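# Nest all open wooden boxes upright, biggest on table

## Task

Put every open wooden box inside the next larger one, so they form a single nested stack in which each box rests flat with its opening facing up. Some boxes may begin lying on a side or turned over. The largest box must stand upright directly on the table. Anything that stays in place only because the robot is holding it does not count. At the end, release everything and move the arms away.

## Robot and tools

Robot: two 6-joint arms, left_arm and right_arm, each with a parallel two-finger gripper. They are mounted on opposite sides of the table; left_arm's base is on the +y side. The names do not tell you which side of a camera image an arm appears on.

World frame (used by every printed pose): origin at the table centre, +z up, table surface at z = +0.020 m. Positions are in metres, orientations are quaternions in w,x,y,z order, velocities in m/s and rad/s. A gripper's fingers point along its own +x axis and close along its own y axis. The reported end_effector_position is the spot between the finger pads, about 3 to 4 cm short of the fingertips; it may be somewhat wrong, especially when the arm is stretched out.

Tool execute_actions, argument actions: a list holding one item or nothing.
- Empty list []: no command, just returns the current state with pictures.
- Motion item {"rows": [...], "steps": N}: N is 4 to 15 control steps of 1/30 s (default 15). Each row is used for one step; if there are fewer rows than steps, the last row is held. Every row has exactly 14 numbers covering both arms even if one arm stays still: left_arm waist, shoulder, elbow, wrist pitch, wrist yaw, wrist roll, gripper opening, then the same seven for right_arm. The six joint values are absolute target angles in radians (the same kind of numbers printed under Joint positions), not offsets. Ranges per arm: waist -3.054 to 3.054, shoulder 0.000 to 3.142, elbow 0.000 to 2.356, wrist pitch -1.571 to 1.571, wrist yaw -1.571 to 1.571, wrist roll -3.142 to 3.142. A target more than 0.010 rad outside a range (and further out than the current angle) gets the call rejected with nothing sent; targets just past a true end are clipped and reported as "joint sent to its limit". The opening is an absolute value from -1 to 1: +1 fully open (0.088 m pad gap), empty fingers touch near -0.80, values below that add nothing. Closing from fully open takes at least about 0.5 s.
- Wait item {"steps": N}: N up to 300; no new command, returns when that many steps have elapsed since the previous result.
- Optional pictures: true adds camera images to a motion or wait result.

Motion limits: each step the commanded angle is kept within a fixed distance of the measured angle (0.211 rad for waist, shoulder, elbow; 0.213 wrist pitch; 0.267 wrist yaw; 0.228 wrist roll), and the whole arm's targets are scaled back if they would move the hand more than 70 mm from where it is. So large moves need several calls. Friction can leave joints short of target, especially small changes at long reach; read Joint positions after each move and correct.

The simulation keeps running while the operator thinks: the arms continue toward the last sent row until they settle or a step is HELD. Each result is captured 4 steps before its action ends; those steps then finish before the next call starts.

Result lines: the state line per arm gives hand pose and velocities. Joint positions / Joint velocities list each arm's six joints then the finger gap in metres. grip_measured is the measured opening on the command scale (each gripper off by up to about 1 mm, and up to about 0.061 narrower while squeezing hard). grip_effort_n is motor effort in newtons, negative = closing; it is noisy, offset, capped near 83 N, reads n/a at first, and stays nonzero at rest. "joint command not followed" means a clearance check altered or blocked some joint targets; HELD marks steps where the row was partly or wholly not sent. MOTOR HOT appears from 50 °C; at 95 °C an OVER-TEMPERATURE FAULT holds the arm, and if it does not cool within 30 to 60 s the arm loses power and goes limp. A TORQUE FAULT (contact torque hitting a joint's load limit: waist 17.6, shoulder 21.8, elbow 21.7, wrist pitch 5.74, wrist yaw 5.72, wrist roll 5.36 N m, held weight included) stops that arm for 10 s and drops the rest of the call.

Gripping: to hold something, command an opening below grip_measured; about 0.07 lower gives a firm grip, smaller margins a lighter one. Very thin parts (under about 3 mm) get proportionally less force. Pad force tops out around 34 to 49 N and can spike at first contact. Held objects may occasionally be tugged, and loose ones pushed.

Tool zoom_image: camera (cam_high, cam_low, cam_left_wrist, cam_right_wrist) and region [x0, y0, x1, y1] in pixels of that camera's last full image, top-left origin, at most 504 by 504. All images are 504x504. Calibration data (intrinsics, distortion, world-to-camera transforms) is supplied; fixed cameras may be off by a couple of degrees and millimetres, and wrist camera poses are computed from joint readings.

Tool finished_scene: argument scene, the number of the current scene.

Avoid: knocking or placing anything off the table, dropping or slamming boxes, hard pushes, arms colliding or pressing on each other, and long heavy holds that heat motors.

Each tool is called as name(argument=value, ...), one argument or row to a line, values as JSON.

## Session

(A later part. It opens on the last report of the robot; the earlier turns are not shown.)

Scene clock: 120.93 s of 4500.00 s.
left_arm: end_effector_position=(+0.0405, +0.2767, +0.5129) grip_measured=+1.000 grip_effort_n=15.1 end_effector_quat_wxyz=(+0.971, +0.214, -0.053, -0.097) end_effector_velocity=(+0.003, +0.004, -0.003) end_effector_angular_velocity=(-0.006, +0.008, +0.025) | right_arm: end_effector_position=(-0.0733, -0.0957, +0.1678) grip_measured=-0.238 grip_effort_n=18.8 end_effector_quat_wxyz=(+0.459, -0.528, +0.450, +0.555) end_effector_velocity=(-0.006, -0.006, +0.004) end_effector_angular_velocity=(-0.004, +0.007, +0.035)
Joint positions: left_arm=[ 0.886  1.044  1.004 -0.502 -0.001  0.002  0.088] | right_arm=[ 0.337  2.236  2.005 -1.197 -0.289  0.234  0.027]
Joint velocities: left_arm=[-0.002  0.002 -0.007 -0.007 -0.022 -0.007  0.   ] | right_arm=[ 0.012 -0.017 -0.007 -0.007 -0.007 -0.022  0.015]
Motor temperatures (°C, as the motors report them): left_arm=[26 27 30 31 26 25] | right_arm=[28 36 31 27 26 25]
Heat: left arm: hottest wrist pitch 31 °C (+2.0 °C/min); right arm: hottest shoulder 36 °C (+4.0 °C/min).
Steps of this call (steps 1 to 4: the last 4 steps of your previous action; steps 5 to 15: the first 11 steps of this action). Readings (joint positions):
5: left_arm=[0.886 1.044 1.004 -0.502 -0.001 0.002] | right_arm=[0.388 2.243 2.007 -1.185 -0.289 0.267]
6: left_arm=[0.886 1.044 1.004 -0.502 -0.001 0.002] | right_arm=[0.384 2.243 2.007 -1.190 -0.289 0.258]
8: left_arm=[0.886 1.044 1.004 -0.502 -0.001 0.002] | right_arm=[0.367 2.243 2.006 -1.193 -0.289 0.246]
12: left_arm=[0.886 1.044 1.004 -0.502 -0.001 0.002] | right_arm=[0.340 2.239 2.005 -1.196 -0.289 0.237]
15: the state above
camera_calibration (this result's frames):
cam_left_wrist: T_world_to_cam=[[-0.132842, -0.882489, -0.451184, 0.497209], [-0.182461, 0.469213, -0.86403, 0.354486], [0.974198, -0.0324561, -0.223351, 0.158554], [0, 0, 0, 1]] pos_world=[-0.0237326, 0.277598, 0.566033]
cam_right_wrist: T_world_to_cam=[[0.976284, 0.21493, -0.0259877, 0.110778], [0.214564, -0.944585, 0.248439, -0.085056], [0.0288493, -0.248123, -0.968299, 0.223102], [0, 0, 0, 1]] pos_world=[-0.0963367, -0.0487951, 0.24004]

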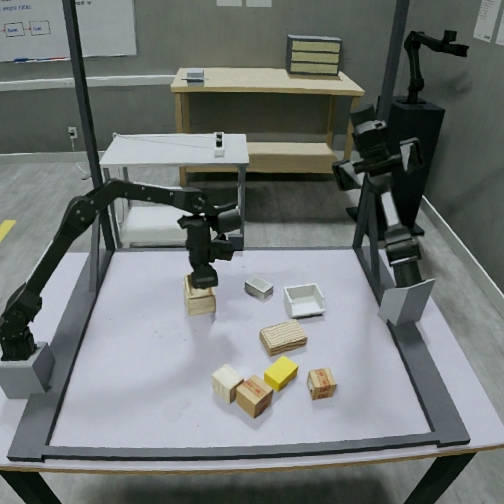

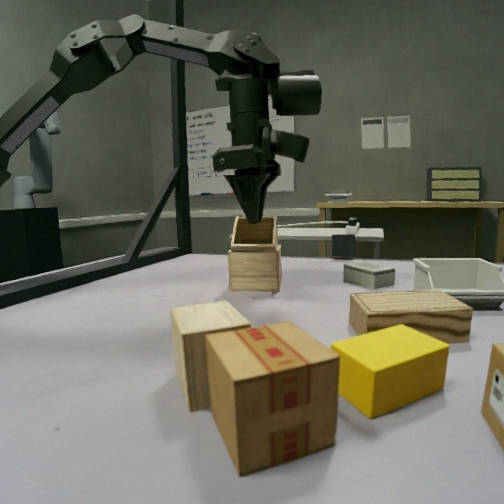

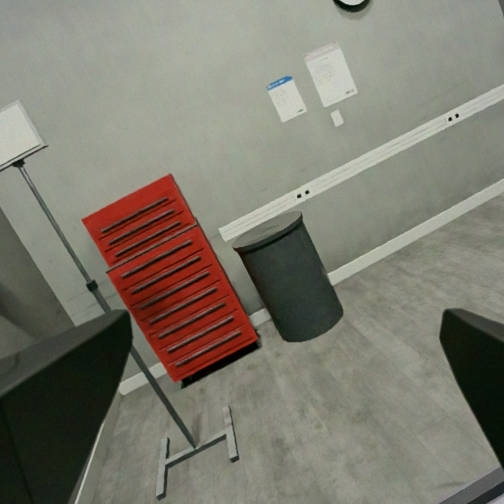

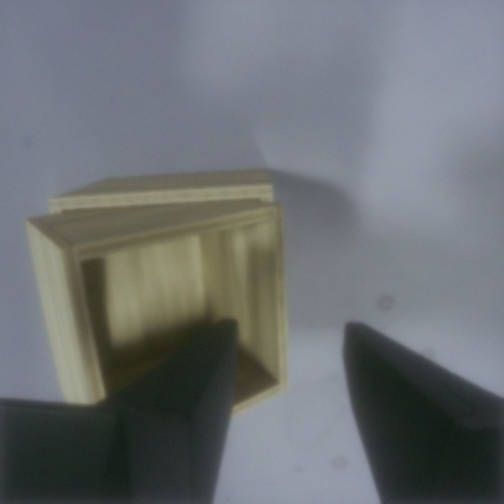

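execute_actions(
  actions=[
    {"rows":[[0.9,1.0,1.0,-0.5,0,0,1,0.345,2.175,1.913,-1.162,-0.287,0.24,-0.2],[0.9,1.0,1.0,-0.5,0,0,1,0.345,2.175,1.913,-1.162,-0.287,0.24,-0.2],[0.9,1.0,1.0,-0.5,0,0,1,0.345,2.175,1.913,-1.162,-0.287,0.24,-0.2],[0.9,1.0,1.0,-0.5,0,0,1,0.345,2.175,1.913,-1.162,-0.287,0.24,-0.2],[0.9,1.0,1.0,-0.5,0,0,1,0.345,2.175,1.913,-1.162,-0.287,0.24,-0.2],[0.9,1.0,1.0,-0.5,0,0,1,0.345,2.175,1.913,-1.162,-0.287,0.24,-0.2],[0.9,1.0,1.0,-0.5,0,0,1,0.345,2.175,1.913,-1.162,-0.287,0.24,-0.2],[0.9,1.0,1.0,-0.5,0,0,1,0.368,2.195,1.805,-1.045,-0.287,0.255,-0.2]],"steps":15},
  ],
)

execute_actions(
  actions=[
    {"rows":[[0.9,1.0,1.0,-0.5,0,0,1,0.368,2.195,1.805,-1.045,-0.287,0.255,-0.2]],"steps":12},
  ],
  pictures=true,
)

Scene clock: 121.60 s of 4500.00 s.
left_arm: end_effector_position=(+0.0405, +0.2767, +0.5129) grip_measured=+1.000 grip_effort_n=15.1 end_effector_quat_wxyz=(+0.971, +0.214, -0.053, -0.097) end_effector_velocity=(+0.001, +0.003, -0.005) end_effector_angular_velocity=(+0.011, +0.016, +0.015) | right_arm: end_effector_position=(-0.0728, -0.1057, +0.1546) grip_measured=-0.203 grip_effort_n=17.9 end_effector_quat_wxyz=(+0.459, -0.524, +0.446, +0.562) end_effector_velocity=(+0.003, -0.072, -0.135) end_effector_angular_velocity=(-0.209, -0.066, +0.040)
Joint positions: left_arm=[ 0.886  1.044  1.004 -0.502 -0.001  0.002  0.088] | right_arm=[ 0.352  2.183  1.865 -1.088 -0.289  0.247  0.029]
Joint velocities: left_arm=[-0.002 -0.002 -0.002 -0.022 -0.007  0.007  0.   ] | right_arm=[ 0.134  0.002 -0.486  0.3   -0.007  0.037 -0.   ]
Motor temperatures (°C, as the motors report them): left_arm=[26 27 30 31 26 25] | right_arm=[28 37 31 27 26 25]
Heat: left arm: hottest wrist pitch 31 °C (+2.0 °C/min); right arm: hottest shoulder 37 °C (+5.1 °C/min).
Steps of this call (steps 1 to 4: the last 4 steps of your previous action; steps 5 to 9: the robot went on to your last target; steps 10 to 20: the first 11 steps of this action). Readings (joint positions):
10: left_arm=[0.886 1.044 1.004 -0.502 -0.001 0.002] | right_arm=[0.337 2.231 1.996 -1.191 -0.289 0.232]
11: left_arm=[0.886 1.044 1.004 -0.502 -0.001 0.002] | right_arm=[0.338 2.221 1.978 -1.184 -0.289 0.232]
13: left_arm=[0.886 1.044 1.004 -0.502 -0.001 0.002] | right_arm=[0.338 2.204 1.951 -1.181 -0.289 0.235]
17: left_arm=[0.886 1.044 1.004 -0.502 -0.001 0.002] | right_arm=[0.341 2.190 1.923 -1.152 -0.289 0.239]
20: the state above

Scene clock: 122.00 s of 4500.00 s.
left_arm: end_effector_position=(+0.0405, +0.2767, +0.5129) grip_measured=+1.000 grip_effort_n=15.1 end_effector_quat_wxyz=(+0.971, +0.214, -0.053, -0.097) end_effector_velocity=(-0.002, +0.003, +0.002) end_effector_angular_velocity=(-0.009, -0.009, +0.017) | right_arm: end_effector_position=(-0.0730, -0.1111, +0.1397) grip_measured=-0.203 grip_effort_n=17.9 end_effector_quat_wxyz=(+0.455, -0.530, +0.447, +0.559) end_effector_velocity=(+0.002, +0.000, +0.001) end_effector_angular_velocity=(+0.001, +0.008, -0.013)
Joint positions: left_arm=[ 0.886  1.044  1.004 -0.502 -0.001  0.002  0.088] | right_arm=[ 0.366  2.187  1.819 -1.049 -0.289  0.253  0.029]
Joint velocities: left_arm=[-0.002 -0.007  0.002 -0.007 -0.022 -0.007  0.   ] | right_arm=[-0.007 -0.007 -0.012  0.007 -0.007  0.007 -0.   ]
Motor temperatures (°C, as the motors report them): left_arm=[26 27 30 31 26 25] | right_arm=[28 37 31 27 26 25]
Heat: left arm: hottest wrist pitch 31 °C (+2.0 °C/min); right arm: hottest shoulder 37 °C (+5.0 °C/min).
Steps of this call (steps 1 to 4: the last 4 steps of your previous action; steps 5 to 12: the first 8 steps of this action). Readings (joint positions):
5: left_arm=[0.886 1.044 1.004 -0.502 -0.001 0.002] | right_arm=[0.366 2.187 1.822 -1.058 -0.289 0.251]
6: left_arm=[0.886 1.044 1.004 -0.502 -0.001 0.002] | right_arm=[0.366 2.187 1.821 -1.055 -0.289 0.252]
8: left_arm=[0.886 1.044 1.004 -0.502 -0.001 0.002] | right_arm=[0.366 2.187 1.821 -1.050 -0.289 0.252]
12: the state above
camera_calibration (this result's frames):
cam_left_wrist: T_world_to_cam=[[-0.132842, -0.882489, -0.451184, 0.497209], [-0.182461, 0.469213, -0.86403, 0.354486], [0.974198, -0.0324561, -0.223351, 0.158554], [0, 0, 0, 1]] pos_world=[-0.0237326, 0.277598, 0.566033]
cam_right_wrist: T_world_to_cam=[[0.973375, 0.227235, -0.0300769, 0.114835], [0.227509, -0.941783, 0.247557, -0.0912871], [0.0279275, -0.247808, -0.968406, 0.192075], [0, 0, 0, 1]] pos_world=[-0.0963734, -0.0644694, 0.212059]

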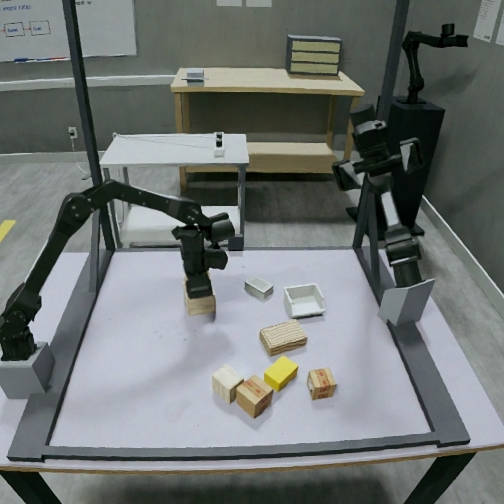

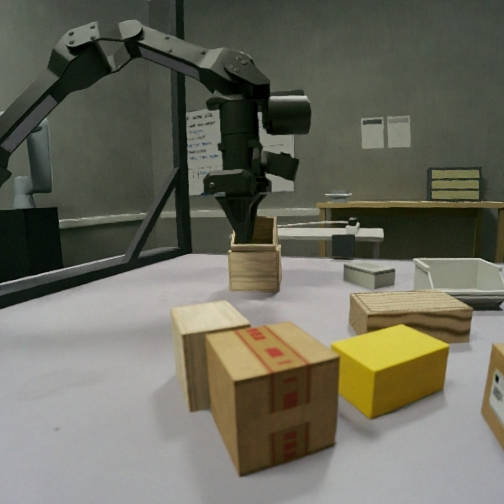

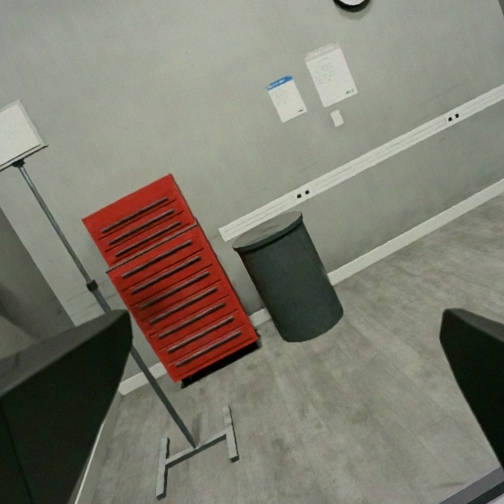

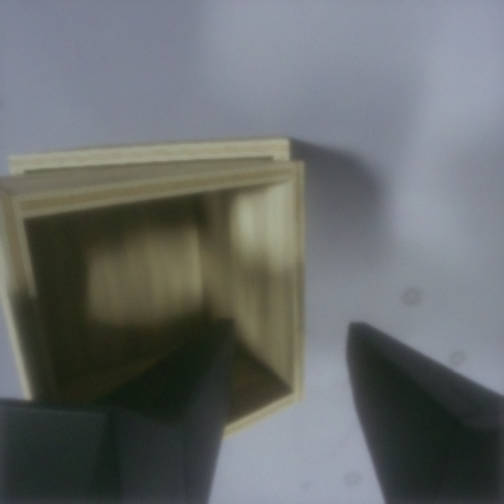

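execute_actions(
  actions=[
    {"rows":[[0.9,1.0,1.0,-0.5,0,0,1,0.366,2.258,1.90,-1.084,-0.287,0.253,-0.2]],"steps":15},
  ],
  pictures=true,
)

Scene clock: 122.63 s of 4500.00 s.
left_arm: end_effector_position=(+0.0405, +0.2767, +0.5129) grip_measured=+1.000 grip_effort_n=15.1 end_effector_quat_wxyz=(+0.971, +0.214, -0.053, -0.097) end_effector_velocity=(+0.002, +0.001, -0.003) end_effector_angular_velocity=(-0.005, +0.010, +0.010) | right_arm: end_effector_position=(-0.0744, -0.1039, +0.1336) grip_measured=-0.203 grip_effort_n=18.8 end_effector_quat_wxyz=(+0.453, -0.535, +0.451, +0.552) end_effector_velocity=(-0.000, +0.003, +0.005) end_effector_angular_velocity=(-0.003, -0.009, -0.012)
Joint positions: left_arm=[ 0.886  1.044  1.004 -0.502 -0.001  0.002  0.088] | right_arm=[ 0.366  2.24   1.885 -1.08  -0.289  0.253  0.029]
Joint velocities: left_arm=[-0.002  0.002 -0.002 -0.007 -0.007 -0.007  0.   ] | right_arm=[-0.002  0.012  0.042 -0.037  0.007  0.007 -0.   ]
Motor temperatures (°C, as the motors report them): left_arm=[26 27 30 31 26 25] | right_arm=[28 37 31 27 26 25]
Heat: left arm: hottest wrist pitch 31 °C (+2.0 °C/min); right arm: hottest shoulder 37 °C (+5.1 °C/min).
Steps of this call (steps 1 to 4: the last 4 steps of your previous action; steps 5 to 8: the robot went on to your last target; steps 9 to 19: the first 11 steps of this action). Readings (joint positions):
9: left_arm=[0.886 1.044 1.004 -0.502 -0.001 0.002] | right_arm=[0.366 2.192 1.823 -1.052 -0.289 0.253]
10: left_arm=[0.886 1.044 1.004 -0.502 -0.001 0.002] | right_arm=[0.366 2.201 1.838 -1.061 -0.289 0.253]
12: left_arm=[0.886 1.044 1.004 -0.502 -0.001 0.002] | right_arm=[0.366 2.219 1.863 -1.065 -0.289 0.253]
16: left_arm=[0.886 1.044 1.004 -0.502 -0.001 0.002] | right_arm=[0.366 2.237 1.879 -1.077 -0.289 0.253]
19: the state above
camera_calibration (this result's frames):
cam_left_wrist: T_world_to_cam=[[-0.132842, -0.882489, -0.451184, 0.497209], [-0.182461, 0.469213, -0.86403, 0.354486], [0.974198, -0.0324561, -0.223351, 0.158554], [0, 0, 0, 1]] pos_world=[-0.0237326, 0.277598, 0.566033]
cam_right_wrist: T_world_to_cam=[[0.974693, 0.221956, -0.0266342, 0.113418], [0.221014, -0.938887, 0.263901, -0.0850517], [0.033568, -0.263109, -0.964182, 0.186244], [0, 0, 0, 1]] pos_world=[-0.098002, -0.0560254, 0.205039]

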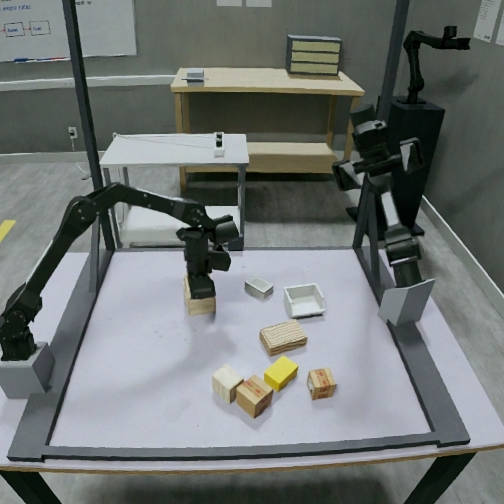

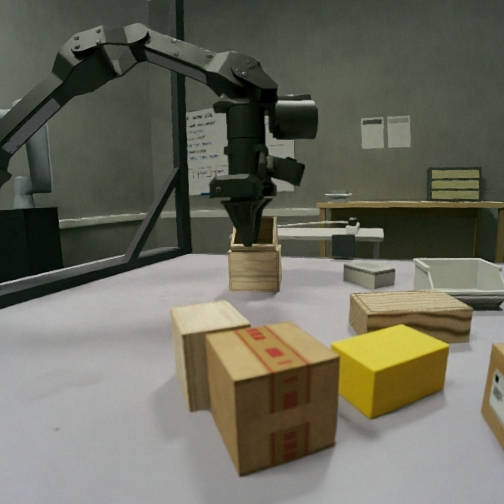

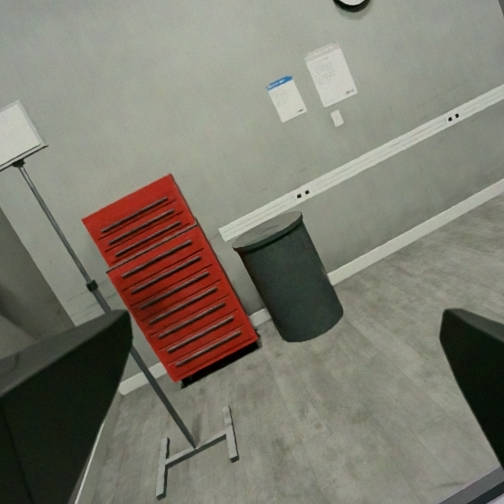

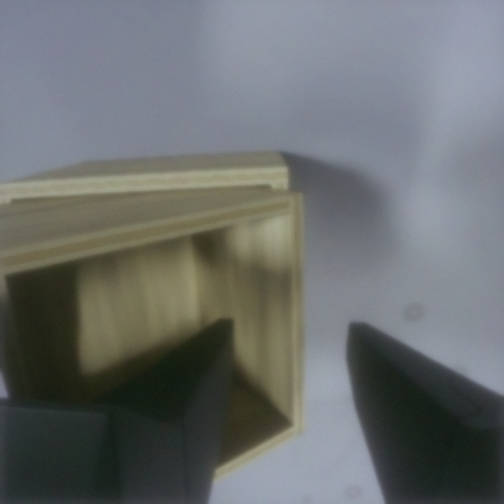

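Close.

execute_actions(
  actions=[
    {"rows":[[0.9,1.0,1.0,-0.5,0,0,1,0.366,2.24,1.885,-1.08,-0.287,0.253,-1]],"steps":15},
  ],
)

execute_actions(
  actions=[
    {"rows":[[0.9,1.0,1.0,-0.5,0,0,1,0.366,2.24,1.885,-1.08,-0.287,0.253,-1]],"steps":8},
  ],
  pictures=true,
)

Scene clock: 123.13 s of 4500.00 s.
left_arm: end_effector_position=(+0.0405, +0.2767, +0.5129) grip_measured=+1.000 grip_effort_n=15.1 end_effector_quat_wxyz=(+0.971, +0.214, -0.053, -0.097) end_effector_velocity=(-0.000, -0.001, -0.003) end_effector_angular_velocity=(+0.011, +0.009, -0.005) | right_arm: end_effector_position=(-0.0751, -0.1030, +0.1347) grip_measured=-0.798 grip_effort_n=-83.5 end_effector_quat_wxyz=(+0.454, -0.534, +0.451, +0.554) end_effector_velocity=(+0.001, -0.002, -0.001) end_effector_angular_velocity=(-0.013, +0.002, +0.002)
Joint positions: left_arm=[ 0.886  1.044  1.004 -0.502 -0.001  0.002  0.088] | right_arm=[ 0.366  2.24   1.889 -1.081 -0.289  0.253  0.   ]
Joint velocities: left_arm=[-0.002 -0.002 -0.002 -0.007  0.007  0.007  0.   ] | right_arm=[-0.002  0.002 -0.002 -0.007 -0.007 -0.007  0.   ]
Motor temperatures (°C, as the motors report them): left_arm=[26 27 30 31 26 25] | right_arm=[28 37 31 27 26 25]
Heat: left arm: hottest wrist pitch 31 °C (+2.0 °C/min); right arm: hottest shoulder 37 °C (+5.0 °C/min).
Steps of this call (steps 1 to 4: the last 4 steps of your previous action; steps 5 to 15: the first 11 steps of this action). Readings (joint positions):
5: left_arm=[0.886 1.044 1.004 -0.502 -0.001 0.002] | right_arm=[0.366 2.240 1.889 -1.081 -0.289 0.253]
6: left_arm=[0.886 1.044 1.004 -0.502 -0.001 0.002] | right_arm=[0.366 2.240 1.889 -1.081 -0.289 0.253]
8: left_arm=[0.886 1.044 1.004 -0.502 -0.001 0.002] | right_arm=[0.366 2.240 1.889 -1.081 -0.289 0.253]
12: left_arm=[0.886 1.044 1.004 -0.502 -0.001 0.002] | right_arm=[0.366 2.240 1.889 -1.081 -0.289 0.253]
15: the state above

Scene clock: 123.40 s of 4500.00 s.
left_arm: end_effector_position=(+0.0405, +0.2767, +0.5129) grip_measured=+1.000 grip_effort_n=15.6 end_effector_quat_wxyz=(+0.971, +0.214, -0.053, -0.097) end_effector_velocity=(+0.002, +0.001, -0.003) end_effector_angular_velocity=(+0.010, +0.007, +0.010) | right_arm: end_effector_position=(-0.0751, -0.1030, +0.1347) grip_measured=-0.798 grip_effort_n=-83.5 end_effector_quat_wxyz=(+0.454, -0.534, +0.451, +0.554) end_effector_velocity=(+0.003, -0.004, +0.003) end_effector_angular_velocity=(-0.011, -0.014, +0.000)
Joint positions: left_arm=[ 0.886  1.044  1.004 -0.502 -0.001  0.002  0.088] | right_arm=[ 0.366  2.24   1.889 -1.081 -0.289  0.253  0.   ]
Joint velocities: left_arm=[-0.002  0.002 -0.002 -0.007 -0.007  0.007  0.   ] | right_arm=[-0.002 -0.007 -0.002 -0.022  0.007 -0.007  0.   ]
Motor temperatures (°C, as the motors report them): left_arm=[26 27 30 31 26 25] | right_arm=[28 37 31 27 26 25]
Heat: left arm: hottest wrist pitch 31 °C (+2.0 °C/min); right arm: hottest shoulder 37 °C (+5.1 °C/min).
Steps of this call (steps 1 to 4: the last 4 steps of your previous action; steps 5 to 8: the first 4 steps of this action). Readings (joint positions):
5: left_arm=[0.886 1.044 1.004 -0.502 -0.001 0.002] | right_arm=[0.366 2.240 1.889 -1.081 -0.289 0.253]
6: left_arm=[0.886 1.044 1.004 -0.502 -0.001 0.002] | right_arm=[0.366 2.240 1.889 -1.081 -0.289 0.253]
8: the state above
camera_calibration (this result's frames):
cam_left_wrist: T_world_to_cam=[[-0.132842, -0.882489, -0.451184, 0.497209], [-0.182461, 0.469213, -0.86403, 0.354486], [0.974198, -0.0324561, -0.223351, 0.158554], [0, 0, 0, 1]] pos_world=[-0.0237326, 0.277598, 0.566033]
cam_right_wrist: T_world_to_cam=[[0.974417, 0.223075, -0.0273744, 0.114168], [0.222404, -0.939527, 0.260431, -0.0838898], [0.0323768, -0.259857, -0.965104, 0.187922], [0, 0, 0, 1]] pos_world=[-0.0986741, -0.0554522, 0.206337]

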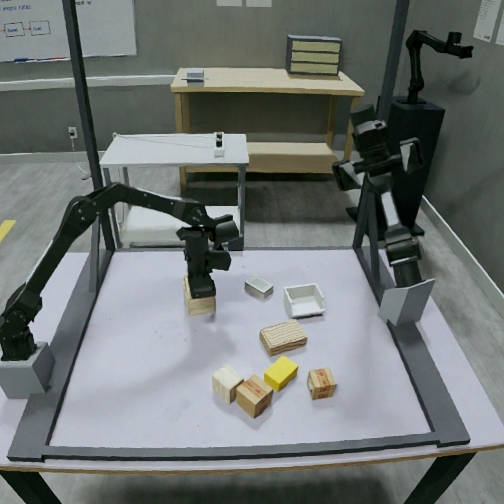

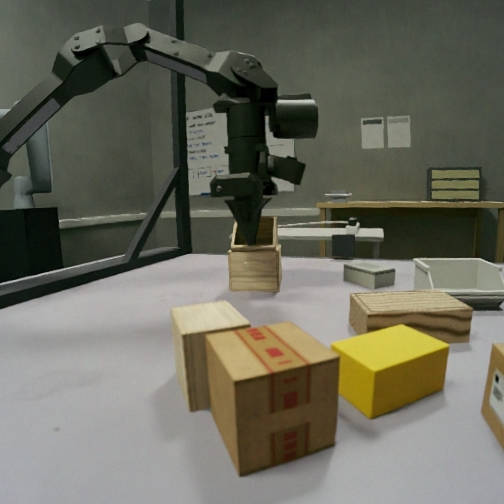

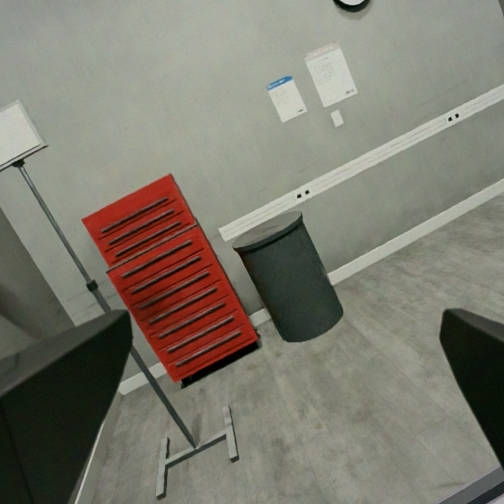

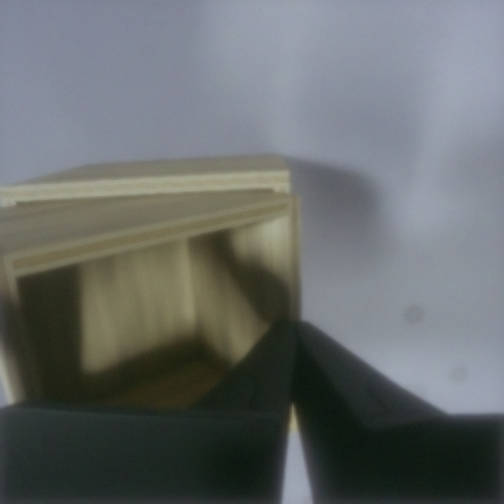

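execute_actions(
  actions=[
    {"rows":[[0.9,1.0,1.0,-0.5,0,0,1,0.366,2.24,1.885,-1.08,-0.287,0.253,-0.35]],"steps":12},
  ],
)

execute_actions(
  actions=[
    {"rows":[[0.9,1.0,1.0,-0.5,0,0,1,0.374,2.248,1.83,-1.03,-0.287,0.258,-0.35]],"steps":15},
  ],
)

execute_actions(
  actions=[
    {"rows":[[0.9,1.0,1.0,-0.5,0,0,1,0.374,2.248,1.83,-1.03,-0.287,0.258,-1]],"steps":15},
  ],
  pictures=true,
)

Scene clock: 123.87 s of 4500.00 s.
left_arm: end_effector_position=(+0.0405, +0.2767, +0.5129) grip_measured=+1.000 grip_effort_n=15.1 end_effector_quat_wxyz=(+0.971, +0.214, -0.053, -0.097) end_effector_velocity=(+0.002, +0.001, -0.003) end_effector_angular_velocity=(-0.005, +0.010, +0.010) | right_arm: end_effector_position=(-0.0751, -0.1030, +0.1347) grip_measured=-0.421 grip_effort_n=18.8 end_effector_quat_wxyz=(+0.454, -0.534, +0.451, +0.554) end_effector_velocity=(-0.002, -0.000, -0.001) end_effector_angular_velocity=(-0.006, +0.021, +0.006)
Joint positions: left_arm=[ 0.886  1.044  1.004 -0.502 -0.001  0.002  0.088] | right_arm=[ 0.366  2.24   1.889 -1.081 -0.289  0.253  0.018]
Joint velocities: left_arm=[-0.002  0.002 -0.002 -0.007 -0.007 -0.007  0.   ] | right_arm=[-0.002  0.002 -0.002  0.007 -0.022 -0.007  0.028]
Motor temperatures (°C, as the motors report them): left_arm=[26 27 30 31 26 25] | right_arm=[28 37 31 27 26 25]
Heat: left arm: hottest wrist pitch 31 °C (+2.0 °C/min); right arm: hottest shoulder 37 °C (+5.0 °C/min).
Steps of this call (steps 1 to 4: the last 4 steps of your previous action; steps 5 to 6: the robot went on to your last target; steps 7 to 14: the first 8 steps of this action). Readings (joint positions):
7: left_arm=[0.886 1.044 1.004 -0.502 -0.001 0.002] | right_arm=[0.366 2.240 1.889 -1.081 -0.289 0.253]
8: left_arm=[0.886 1.044 1.004 -0.502 -0.001 0.002] | right_arm=[0.366 2.240 1.889 -1.081 -0.289 0.253]
10: left_arm=[0.886 1.044 1.004 -0.502 -0.001 0.002] | right_arm=[0.366 2.240 1.889 -1.081 -0.289 0.253]
14: the state above

Scene clock: 124.37 s of 4500.00 s.
left_arm: end_effector_position=(+0.0405, +0.2767, +0.5129) grip_measured=+1.000 grip_effort_n=15.1 end_effector_quat_wxyz=(+0.971, +0.214, -0.053, -0.097) end_effector_velocity=(-0.001, +0.002, -0.001) end_effector_angular_velocity=(-0.020, -0.000, +0.014) | right_arm: end_effector_position=(-0.0731, -0.1044, +0.1240) grip_measured=-0.354 grip_effort_n=17.9 end_effector_quat_wxyz=(+0.453, -0.533, +0.450, +0.555) end_effector_velocity=(-0.000, -0.005, -0.000) end_effector_angular_velocity=(-0.015, +0.002, -0.008)
Joint positions: left_arm=[ 0.886  1.044  1.004 -0.502 -0.001  0.002  0.088] | right_arm=[ 0.37   2.24   1.846 -1.034 -0.289  0.256  0.022]
Joint velocities: left_arm=[-0.007 -0.007 -0.002 -0.007 -0.022 -0.022  0.   ] | right_arm=[ 0.002 -0.007 -0.012 -0.007 -0.007  0.007  0.   ]
Motor temperatures (°C, as the motors report them): left_arm=[26 27 30 31 26 25] | right_arm=[28 37 31 27 26 25]
Heat: left arm: hottest wrist pitch 31 °C (+2.0 °C/min); right arm: hottest shoulder 37 °C (+5.1 °C/min).
Steps of this call (steps 1 to 4: the last 4 steps of your previous action; steps 5 to 15: the first 11 steps of this action). Readings (joint positions):
5: left_arm=[0.886 1.044 1.004 -0.502 -0.001 0.002] | right_arm=[0.366 2.240 1.885 -1.075 -0.289 0.253]
6: left_arm=[0.886 1.044 1.004 -0.502 -0.001 0.002] | right_arm=[0.366 2.240 1.877 -1.062 -0.289 0.253]
8: left_arm=[0.886 1.044 1.004 -0.502 -0.001 0.002] | right_arm=[0.367 2.240 1.864 -1.048 -0.289 0.254]
12: left_arm=[0.886 1.044 1.004 -0.502 -0.001 0.002] | right_arm=[0.369 2.240 1.846 -1.038 -0.289 0.256]
15: the state above

Scene clock: 124.87 s of 4500.00 s.
left_arm: end_effector_position=(+0.0405, +0.2767, +0.5129) grip_measured=+1.000 grip_effort_n=15.1 end_effector_quat_wxyz=(+0.971, +0.214, -0.053, -0.097) end_effector_velocity=(-0.001, +0.001, -0.001) end_effector_angular_velocity=(-0.006, +0.001, +0.005) | right_arm: end_effector_position=(-0.0727, -0.1033, +0.1279) grip_measured=-0.677 grip_effort_n=-83.5 end_effector_quat_wxyz=(+0.455, -0.529, +0.450, +0.558) end_effector_velocity=(+0.002, -0.005, +0.001) end_effector_angular_velocity=(-0.021, -0.002, -0.001)
Joint positions: left_arm=[ 0.886  1.044  1.004 -0.502 -0.001  0.002  0.088] | right_arm=[ 0.365  2.231  1.843 -1.032 -0.291  0.256  0.006]
Joint velocities: left_arm=[-0.002 -0.007 -0.002 -0.007 -0.007 -0.007  0.   ] | right_arm=[-0.002 -0.002 -0.002 -0.022 -0.007 -0.007 -0.   ]
Motor temperatures (°C, as the motors report them): left_arm=[26 27 30 31 26 25] | right_arm=[28 37 31 27 26 25]
Heat: left arm: hottest wrist pitch 31 °C (+2.0 °C/min); right arm: hottest shoulder 37 °C (+5.0 °C/min).
Steps of this call (steps 1 to 4: the last 4 steps of your previous action; steps 5 to 15: the first 11 steps of this action). Readings (joint positions):
5: left_arm=[0.886 1.044 1.004 -0.502 -0.001 0.002] | right_arm=[0.370 2.240 1.843 -1.033 -0.289 0.256]
6: left_arm=[0.886 1.044 1.004 -0.502 -0.001 0.002] | right_arm=[0.370 2.240 1.843 -1.032 -0.289 0.256]
8: left_arm=[0.886 1.044 1.004 -0.502 -0.001 0.002] | right_arm=[0.370 2.240 1.843 -1.033 -0.290 0.256]
12: left_arm=[0.886 1.044 1.004 -0.502 -0.001 0.002] | right_arm=[0.365 2.231 1.843 -1.032 -0.291 0.256]
15: the state above
camera_calibration (this result's frames):
cam_left_wrist: T_world_to_cam=[[-0.132842, -0.882489, -0.451184, 0.497209], [-0.182461, 0.469213, -0.86403, 0.354486], [0.974198, -0.0324561, -0.223351, 0.158554], [0, 0, 0, 1]] pos_world=[-0.0237326, 0.277598, 0.566033]
cam_right_wrist: T_world_to_cam=[[0.974403, 0.222453, -0.0324596, 0.11227], [0.223431, -0.942323, 0.249209, -0.0816581], [0.02485, -0.250083, -0.967906, 0.182079], [0, 0, 0, 1]] pos_world=[-0.0956756, -0.0563885, 0.200229]

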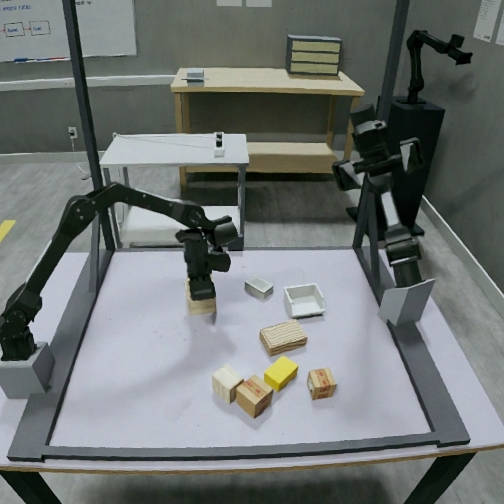

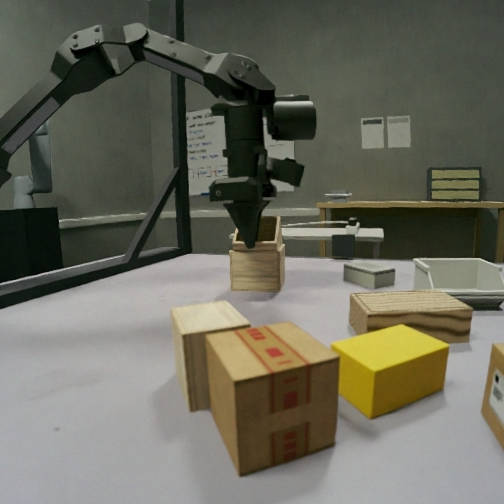

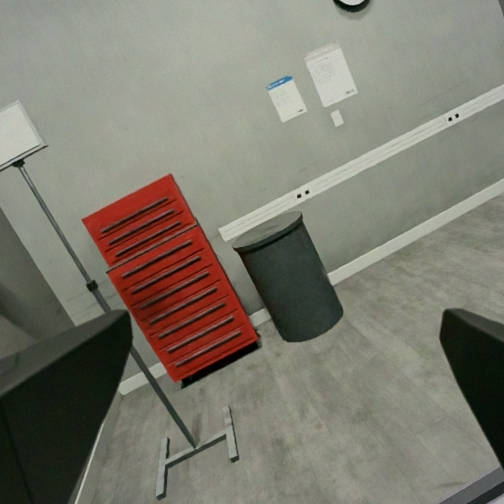

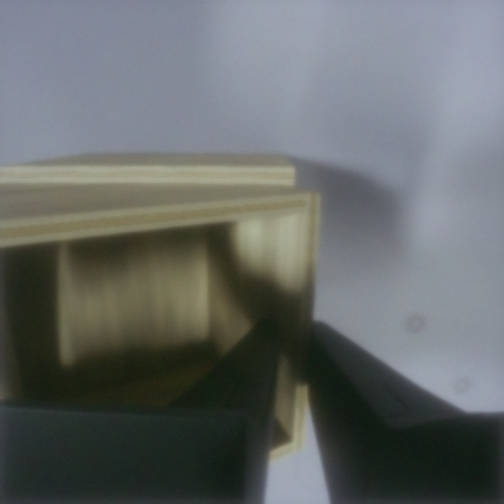

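execute_actions(
  actions=[
    {"rows":[[0.9,1.0,1.0,-0.5,0,0,1,0.362,2.235,1.88,-1.07,-0.29,0.253,-1],[0.9,1.0,1.0,-0.5,0,0,1,0.362,2.235,1.88,-1.07,-0.29,0.253,-1],[0.9,1.0,1.0,-0.5,0,0,1,0.362,2.235,1.88,-1.07,-0.29,0.253,-1],[0.9,1.0,1.0,-0.5,0,0,1,0.362,2.235,1.88,-1.07,-0.29,0.253,-1],[0.9,1.0,1.0,-0.5,0,0,1,0.362,2.235,1.88,-1.07,-0.29,0.253,-1],[0.9,1.0,1.0,-0.5,0,0,1,0.358,2.235,1.93,-1.125,-0.29,0.25,-1]],"steps":15},
  ],
  pictures=true,
)

Scene clock: 125.40 s of 4500.00 s.
left_arm: end_effector_position=(+0.0405, +0.2767, +0.5129) grip_measured=+1.000 grip_effort_n=15.1 end_effector_quat_wxyz=(+0.971, +0.214, -0.053, -0.097) end_effector_velocity=(+0.001, +0.003, -0.004) end_effector_angular_velocity=(+0.012, +0.011, +0.024) | right_arm: end_effector_position=(-0.0749, -0.1007, +0.1466) grip_measured=-0.728 grip_effort_n=-83.5 end_effector_quat_wxyz=(+0.457, -0.529, +0.451, +0.555) end_effector_velocity=(-0.013, +0.014, +0.038) end_effector_angular_velocity=(+0.055, +0.015, +0.016)
Joint positions: left_arm=[ 0.886  1.044  1.004 -0.502 -0.001  0.002  0.088] | right_arm=[ 0.356  2.23   1.916 -1.11  -0.291  0.252  0.003]
Joint velocities: left_arm=[-0.007 -0.002 -0.002 -0.022 -0.022  0.007  0.   ] | right_arm=[-0.007 -0.002  0.149 -0.095  0.007 -0.007 -0.   ]
Motor temperatures (°C, as the motors report them): left_arm=[26 27 30 31 26 25] | right_arm=[28 37 31 27 26 25]
Heat: left arm: hottest wrist pitch 31 °C (+2.0 °C/min); right arm: hottest shoulder 37 °C (+5.1 °C/min).
Steps of this call (steps 1 to 4: the last 4 steps of your previous action; step 5: the robot went on to your last target; steps 6 to 16: the first 11 steps of this action). Readings (joint positions):
6: left_arm=[0.886 1.044 1.004 -0.502 -0.001 0.002] | right_arm=[0.365 2.231 1.847 -1.034 -0.291 0.256]
7: left_arm=[0.886 1.044 1.004 -0.502 -0.001 0.002] | right_arm=[0.365 2.231 1.853 -1.042 -0.291 0.256]
9: left_arm=[0.886 1.044 1.004 -0.502 -0.001 0.002] | right_arm=[0.362 2.231 1.861 -1.055 -0.291 0.256]
13: left_arm=[0.886 1.044 1.004 -0.502 -0.001 0.002] | right_arm=[0.357 2.231 1.894 -1.095 -0.291 0.254]
16: the state above
camera_calibration (this result's frames):
cam_left_wrist: T_world_to_cam=[[-0.132842, -0.882489, -0.451184, 0.497209], [-0.182461, 0.469213, -0.86403, 0.354486], [0.974198, -0.0324561, -0.223351, 0.158554], [0, 0, 0, 1]] pos_world=[-0.0237326, 0.277598, 0.566033]
cam_right_wrist: T_world_to_cam=[[0.975766, 0.216626, -0.0308885, 0.113738], [0.217355, -0.943247, 0.251082, -0.0842163], [0.0252553, -0.251711, -0.967473, 0.20062], [0, 0, 0, 1]] pos_world=[-0.0977439, -0.0535772, 0.218753]

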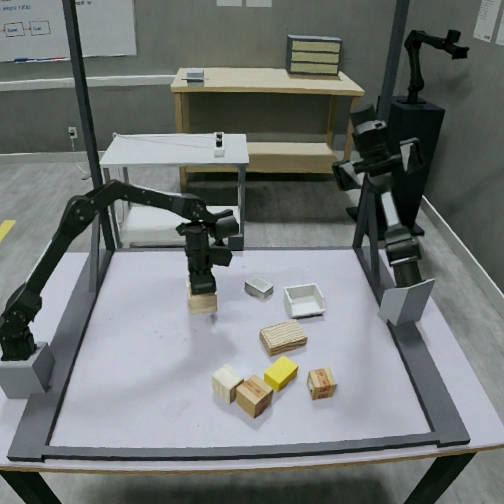

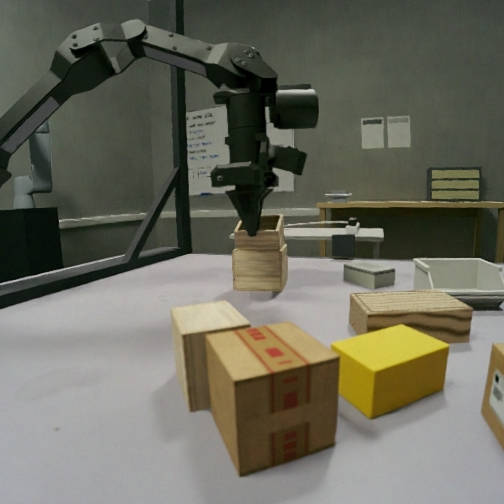

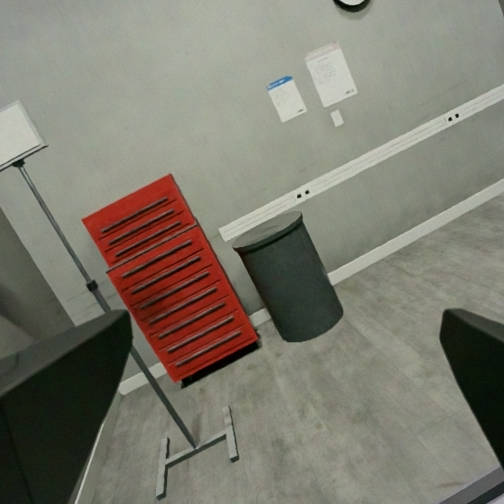

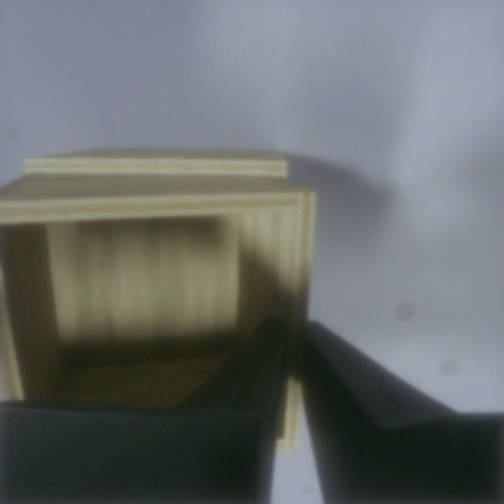

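execute_actions(
  actions=[
    {"rows":[[0.9,1.0,1.0,-0.5,0,0,1,0.345,2.232,1.945,-1.14,-0.29,0.25,-1]],"steps":15},
  ],
  pictures=true,
)

Scene clock: 125.90 s of 4500.00 s.
left_arm: end_effector_position=(+0.0405, +0.2767, +0.5129) grip_measured=+1.000 grip_effort_n=15.1 end_effector_quat_wxyz=(+0.971, +0.214, -0.053, -0.097) end_effector_velocity=(+0.001, +0.003, -0.003) end_effector_angular_velocity=(-0.022, +0.012, +0.012) | right_arm: end_effector_position=(-0.0720, -0.0997, +0.1526) grip_measured=-0.777 grip_effort_n=-83.5 end_effector_quat_wxyz=(+0.460, -0.528, +0.454, +0.551) end_effector_velocity=(-0.001, -0.001, -0.002) end_effector_angular_velocity=(-0.010, +0.019, +0.020)
Joint positions: left_arm=[ 0.886  1.044  1.004 -0.502 -0.001  0.002  0.088] | right_arm=[ 0.347  2.23   1.937 -1.138 -0.289  0.251  0.001]
Joint velocities: left_arm=[ 0.002 -0.002 -0.007 -0.007 -0.007 -0.022  0.   ] | right_arm=[-0.002  0.002 -0.007  0.007 -0.022 -0.022 -0.001]
Motor temperatures (°C, as the motors report them): left_arm=[26 27 30 31 26 25] | right_arm=[28 37 31 27 26 25]
Heat: left arm: hottest wrist pitch 31 °C (+2.0 °C/min); right arm: hottest shoulder 37 °C (+5.0 °C/min).
Steps of this call (steps 1 to 4: the last 4 steps of your previous action; steps 5 to 15: the first 11 steps of this action). Readings (joint positions):
5: left_arm=[0.886 1.044 1.004 -0.502 -0.001 0.002] | right_arm=[0.355 2.230 1.924 -1.122 -0.291 0.252]
6: left_arm=[0.886 1.044 1.004 -0.502 -0.001 0.002] | right_arm=[0.354 2.230 1.927 -1.126 -0.291 0.252]
8: left_arm=[0.886 1.044 1.004 -0.502 -0.001 0.002] | right_arm=[0.351 2.230 1.933 -1.131 -0.291 0.252]
12: left_arm=[0.886 1.044 1.004 -0.502 -0.001 0.002] | right_arm=[0.348 2.230 1.937 -1.138 -0.289 0.251]
15: the state above
camera_calibration (this result's frames):
cam_left_wrist: T_world_to_cam=[[-0.132842, -0.882489, -0.451184, 0.497209], [-0.182461, 0.469213, -0.86403, 0.354486], [0.974198, -0.0324561, -0.223351, 0.158554], [0, 0, 0, 1]] pos_world=[-0.0237326, 0.277598, 0.566033]
cam_right_wrist: T_world_to_cam=[[0.978127, 0.20632, -0.0264375, 0.109315], [0.206175, -0.944817, 0.254584, -0.0869156], [0.0275472, -0.254467, -0.966689, 0.206375], [0, 0, 0, 1]] pos_world=[-0.0946893, -0.0521575, 0.224518]

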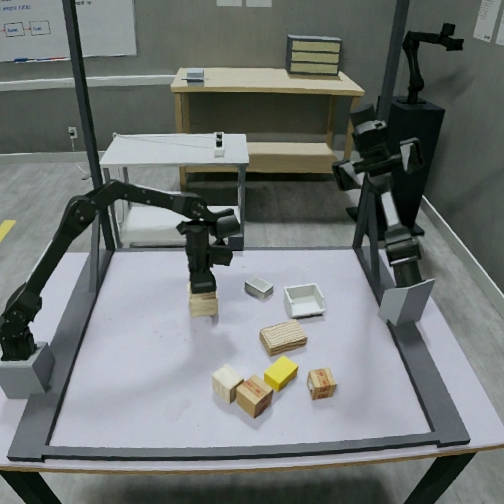

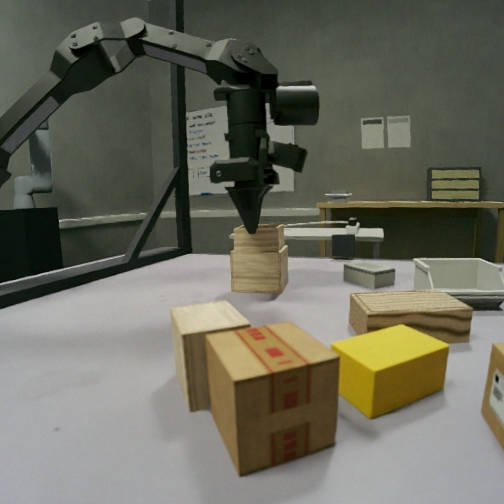

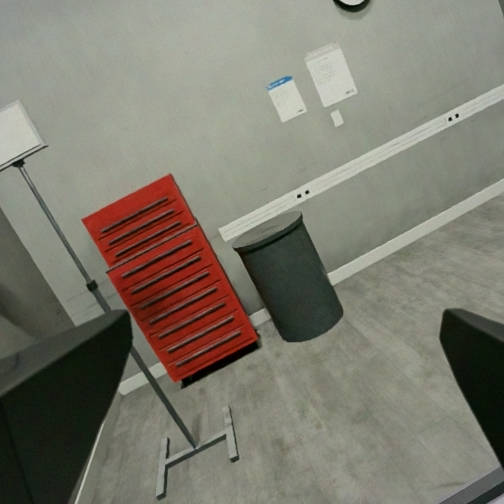

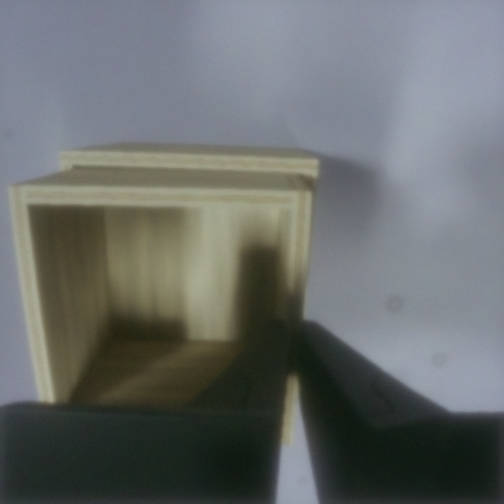

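execute_actions(
  actions=[
    {"steps":10},
  ],
  pictures=true,
)

Scene clock: 126.23 s of 4500.00 s.
left_arm: end_effector_position=(+0.0405, +0.2767, +0.5129) grip_measured=+1.000 grip_effort_n=15.1 end_effector_quat_wxyz=(+0.971, +0.214, -0.053, -0.097) end_effector_velocity=(+0.002, +0.001, -0.003) end_effector_angular_velocity=(-0.019, +0.013, +0.009) | right_arm: end_effector_position=(-0.0720, -0.0997, +0.1526) grip_measured=-0.777 grip_effort_n=-83.5 end_effector_quat_wxyz=(+0.460, -0.528, +0.454, +0.551) end_effector_velocity=(+0.001, -0.004, +0.001) end_effector_angular_velocity=(-0.012, -0.014, +0.019)
Joint positions: left_arm=[ 0.886  1.044  1.004 -0.502 -0.001  0.002  0.088] | right_arm=[ 0.347  2.23   1.937 -1.138 -0.289  0.251  0.001]
Joint velocities: left_arm=[-0.002  0.002 -0.002 -0.007 -0.007 -0.022  0.   ] | right_arm=[ 0.002 -0.002  0.002 -0.022  0.007 -0.022  0.   ]
Motor temperatures (°C, as the motors report them): left_arm=[26 27 30 31 26 25] | right_arm=[28 37 31 27 26 25]
Heat: left arm: hottest wrist pitch 31 °C (+2.0 °C/min); right arm: hottest shoulder 37 °C (+5.0 °C/min).
Kept back: nothing.
Steps of this call (steps 1 to 4: the last 4 steps of your previous action; steps 5 to 10: the robot went on to your last target). Readings (joint positions):
1: left_arm=[0.886 1.044 1.004 -0.502 -0.001 0.002] | right_arm=[0.347 2.230 1.937 -1.138 -0.289 0.251]
2: left_arm=[0.886 1.044 1.004 -0.502 -0.001 0.002] | right_arm=[0.347 2.230 1.937 -1.138 -0.289 0.251]
4: left_arm=[0.886 1.044 1.004 -0.502 -0.001 0.002] | right_arm=[0.347 2.230 1.937 -1.138 -0.289 0.251]
8: left_arm=[0.886 1.044 1.004 -0.502 -0.001 0.002] | right_arm=[0.347 2.230 1.937 -1.138 -0.289 0.251]
10: the state above
camera_calibration (this result's frames):
cam_left_wrist: T_world_to_cam=[[-0.132842, -0.882489, -0.451184, 0.497209], [-0.182461, 0.469213, -0.86403, 0.354486], [0.974198, -0.0324561, -0.223351, 0.158554], [0, 0, 0, 1]] pos_world=[-0.0237326, 0.277598, 0.566033]
cam_right_wrist: T_world_to_cam=[[0.978127, 0.20632, -0.0264375, 0.109315], [0.206175, -0.944817, 0.254584, -0.0869156], [0.0275472, -0.254467, -0.966689, 0.206375], [0, 0, 0, 1]] pos_world=[-0.0946893, -0.0521575, 0.224518]

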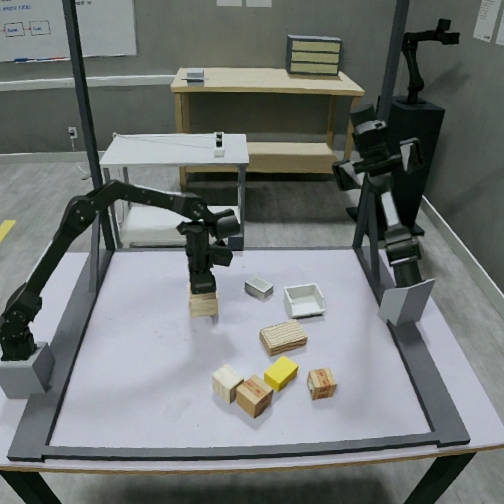

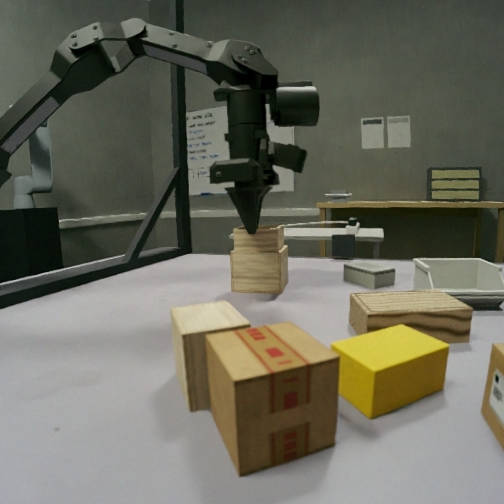

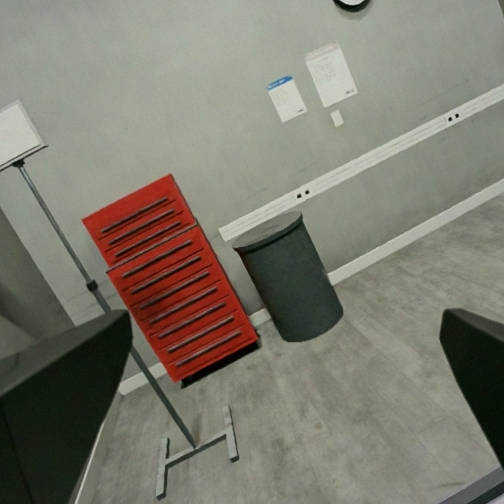

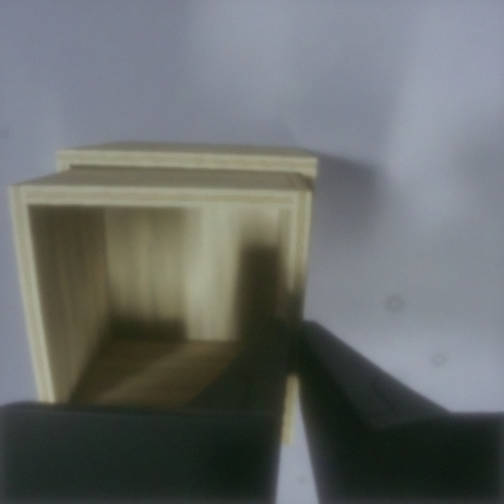

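execute_actions(
  actions=[
    {"rows":[[0.9,1.0,1.0,-0.5,0,0,1,0.351,2.235,1.90,-1.1,-0.29,0.253,-1],[0.9,1.0,1.0,-0.5,0,0,1,0.351,2.235,1.90,-1.1,-0.29,0.253,-1],[0.9,1.0,1.0,-0.5,0,0,1,0.351,2.235,1.90,-1.1,-0.29,0.253,-1],[0.9,1.0,1.0,-0.5,0,0,1,0.351,2.235,1.90,-1.1,-0.29,0.253,-1],[0.9,1.0,1.0,-0.5,0,0,1,0.351,2.235,1.90,-1.1,-0.29,0.253,-1],[0.9,1.0,1.0,-0.5,0,0,1,0.358,2.24,1.85,-1.05,-0.29,0.256,-1]],"steps":15},
  ],
  pictures=true,
)

Scene clock: 126.77 s of 4500.00 s.
left_arm: end_effector_position=(+0.0405, +0.2767, +0.5129) grip_measured=+1.000 grip_effort_n=15.1 end_effector_quat_wxyz=(+0.971, +0.214, -0.053, -0.097) end_effector_velocity=(+0.002, +0.003, -0.002) end_effector_angular_velocity=(-0.021, +0.007, +0.022) | right_arm: end_effector_position=(-0.0695, -0.1010, +0.1358) grip_measured=-0.777 grip_effort_n=-83.5 end_effector_quat_wxyz=(+0.459, -0.528, +0.452, +0.554) end_effector_velocity=(+0.007, -0.026, -0.041) end_effector_angular_velocity=(-0.079, -0.023, +0.017)
Joint positions: left_arm=[ 0.886  1.044  1.004 -0.502 -0.001  0.002  0.088] | right_arm=[ 0.353  2.231  1.871 -1.066 -0.289  0.253  0.001]
Joint velocities: left_arm=[-0.002  0.002 -0.002 -0.007 -0.022 -0.022  0.   ] | right_arm=[ 0.032 -0.002 -0.159  0.081 -0.007 -0.007 -0.   ]
Motor temperatures (°C, as the motors report them): left_arm=[26 27 30 31 26 25] | right_arm=[28 38 31 27 26 25]
Heat: left arm: hottest wrist pitch 31 °C (+2.0 °C/min); right arm: hottest shoulder 38 °C (+6.0 °C/min).
Steps of this call (steps 1 to 5: the robot went on to your last target; steps 6 to 16: the first 11 steps of this action). Readings (joint positions):
6: left_arm=[0.886 1.044 1.004 -0.502 -0.001 0.002] | right_arm=[0.347 2.230 1.936 -1.136 -0.289 0.251]
7: left_arm=[0.886 1.044 1.004 -0.502 -0.001 0.002] | right_arm=[0.347 2.230 1.932 -1.128 -0.289 0.251]
9: left_arm=[0.886 1.044 1.004 -0.502 -0.001 0.002] | right_arm=[0.347 2.230 1.925 -1.115 -0.289 0.251]
13: left_arm=[0.886 1.044 1.004 -0.502 -0.001 0.002] | right_arm=[0.349 2.230 1.894 -1.078 -0.289 0.252]
16: the state above
camera_calibration (this result's frames):
cam_left_wrist: T_world_to_cam=[[-0.132842, -0.882489, -0.451184, 0.497209], [-0.182461, 0.469213, -0.86403, 0.354486], [0.974198, -0.0324561, -0.223351, 0.158554], [0, 0, 0, 1]] pos_world=[-0.0237326, 0.277598, 0.566033]
cam_right_wrist: T_world_to_cam=[[0.976838, 0.212152, -0.027908, 0.107439], [0.212277, -0.944365, 0.251223, -0.0834226], [0.026942, -0.251328, -0.967527, 0.190161], [0, 0, 0, 1]] pos_world=[-0.0923654, -0.0537819, 0.207942]

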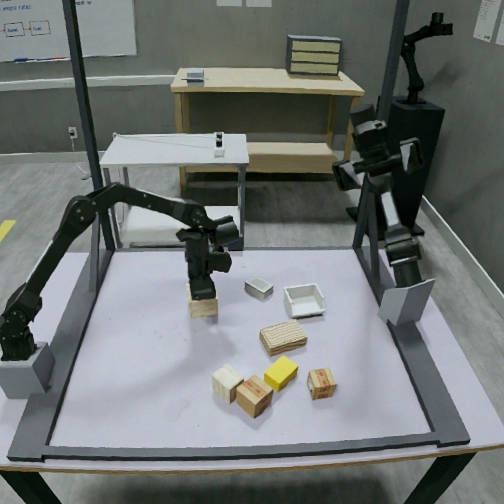

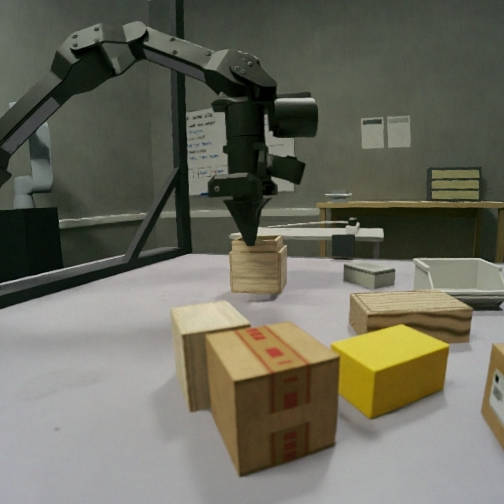

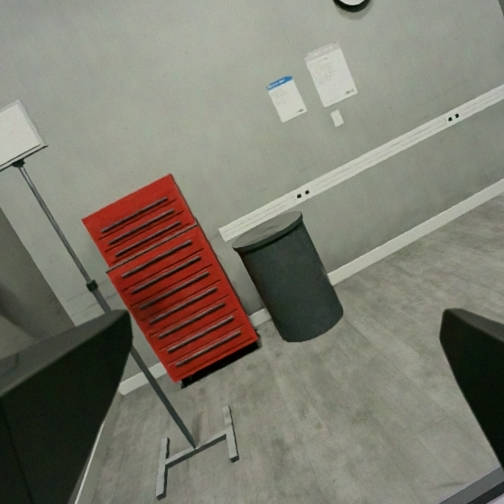

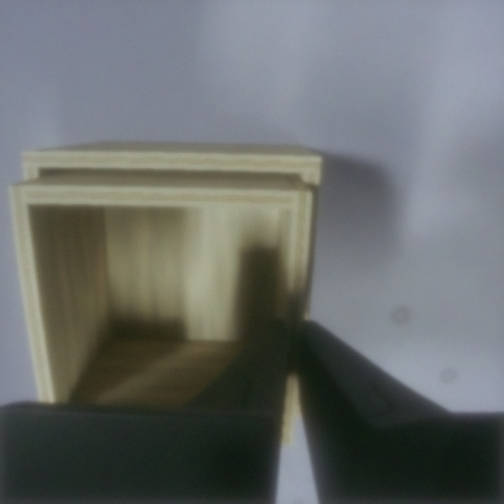

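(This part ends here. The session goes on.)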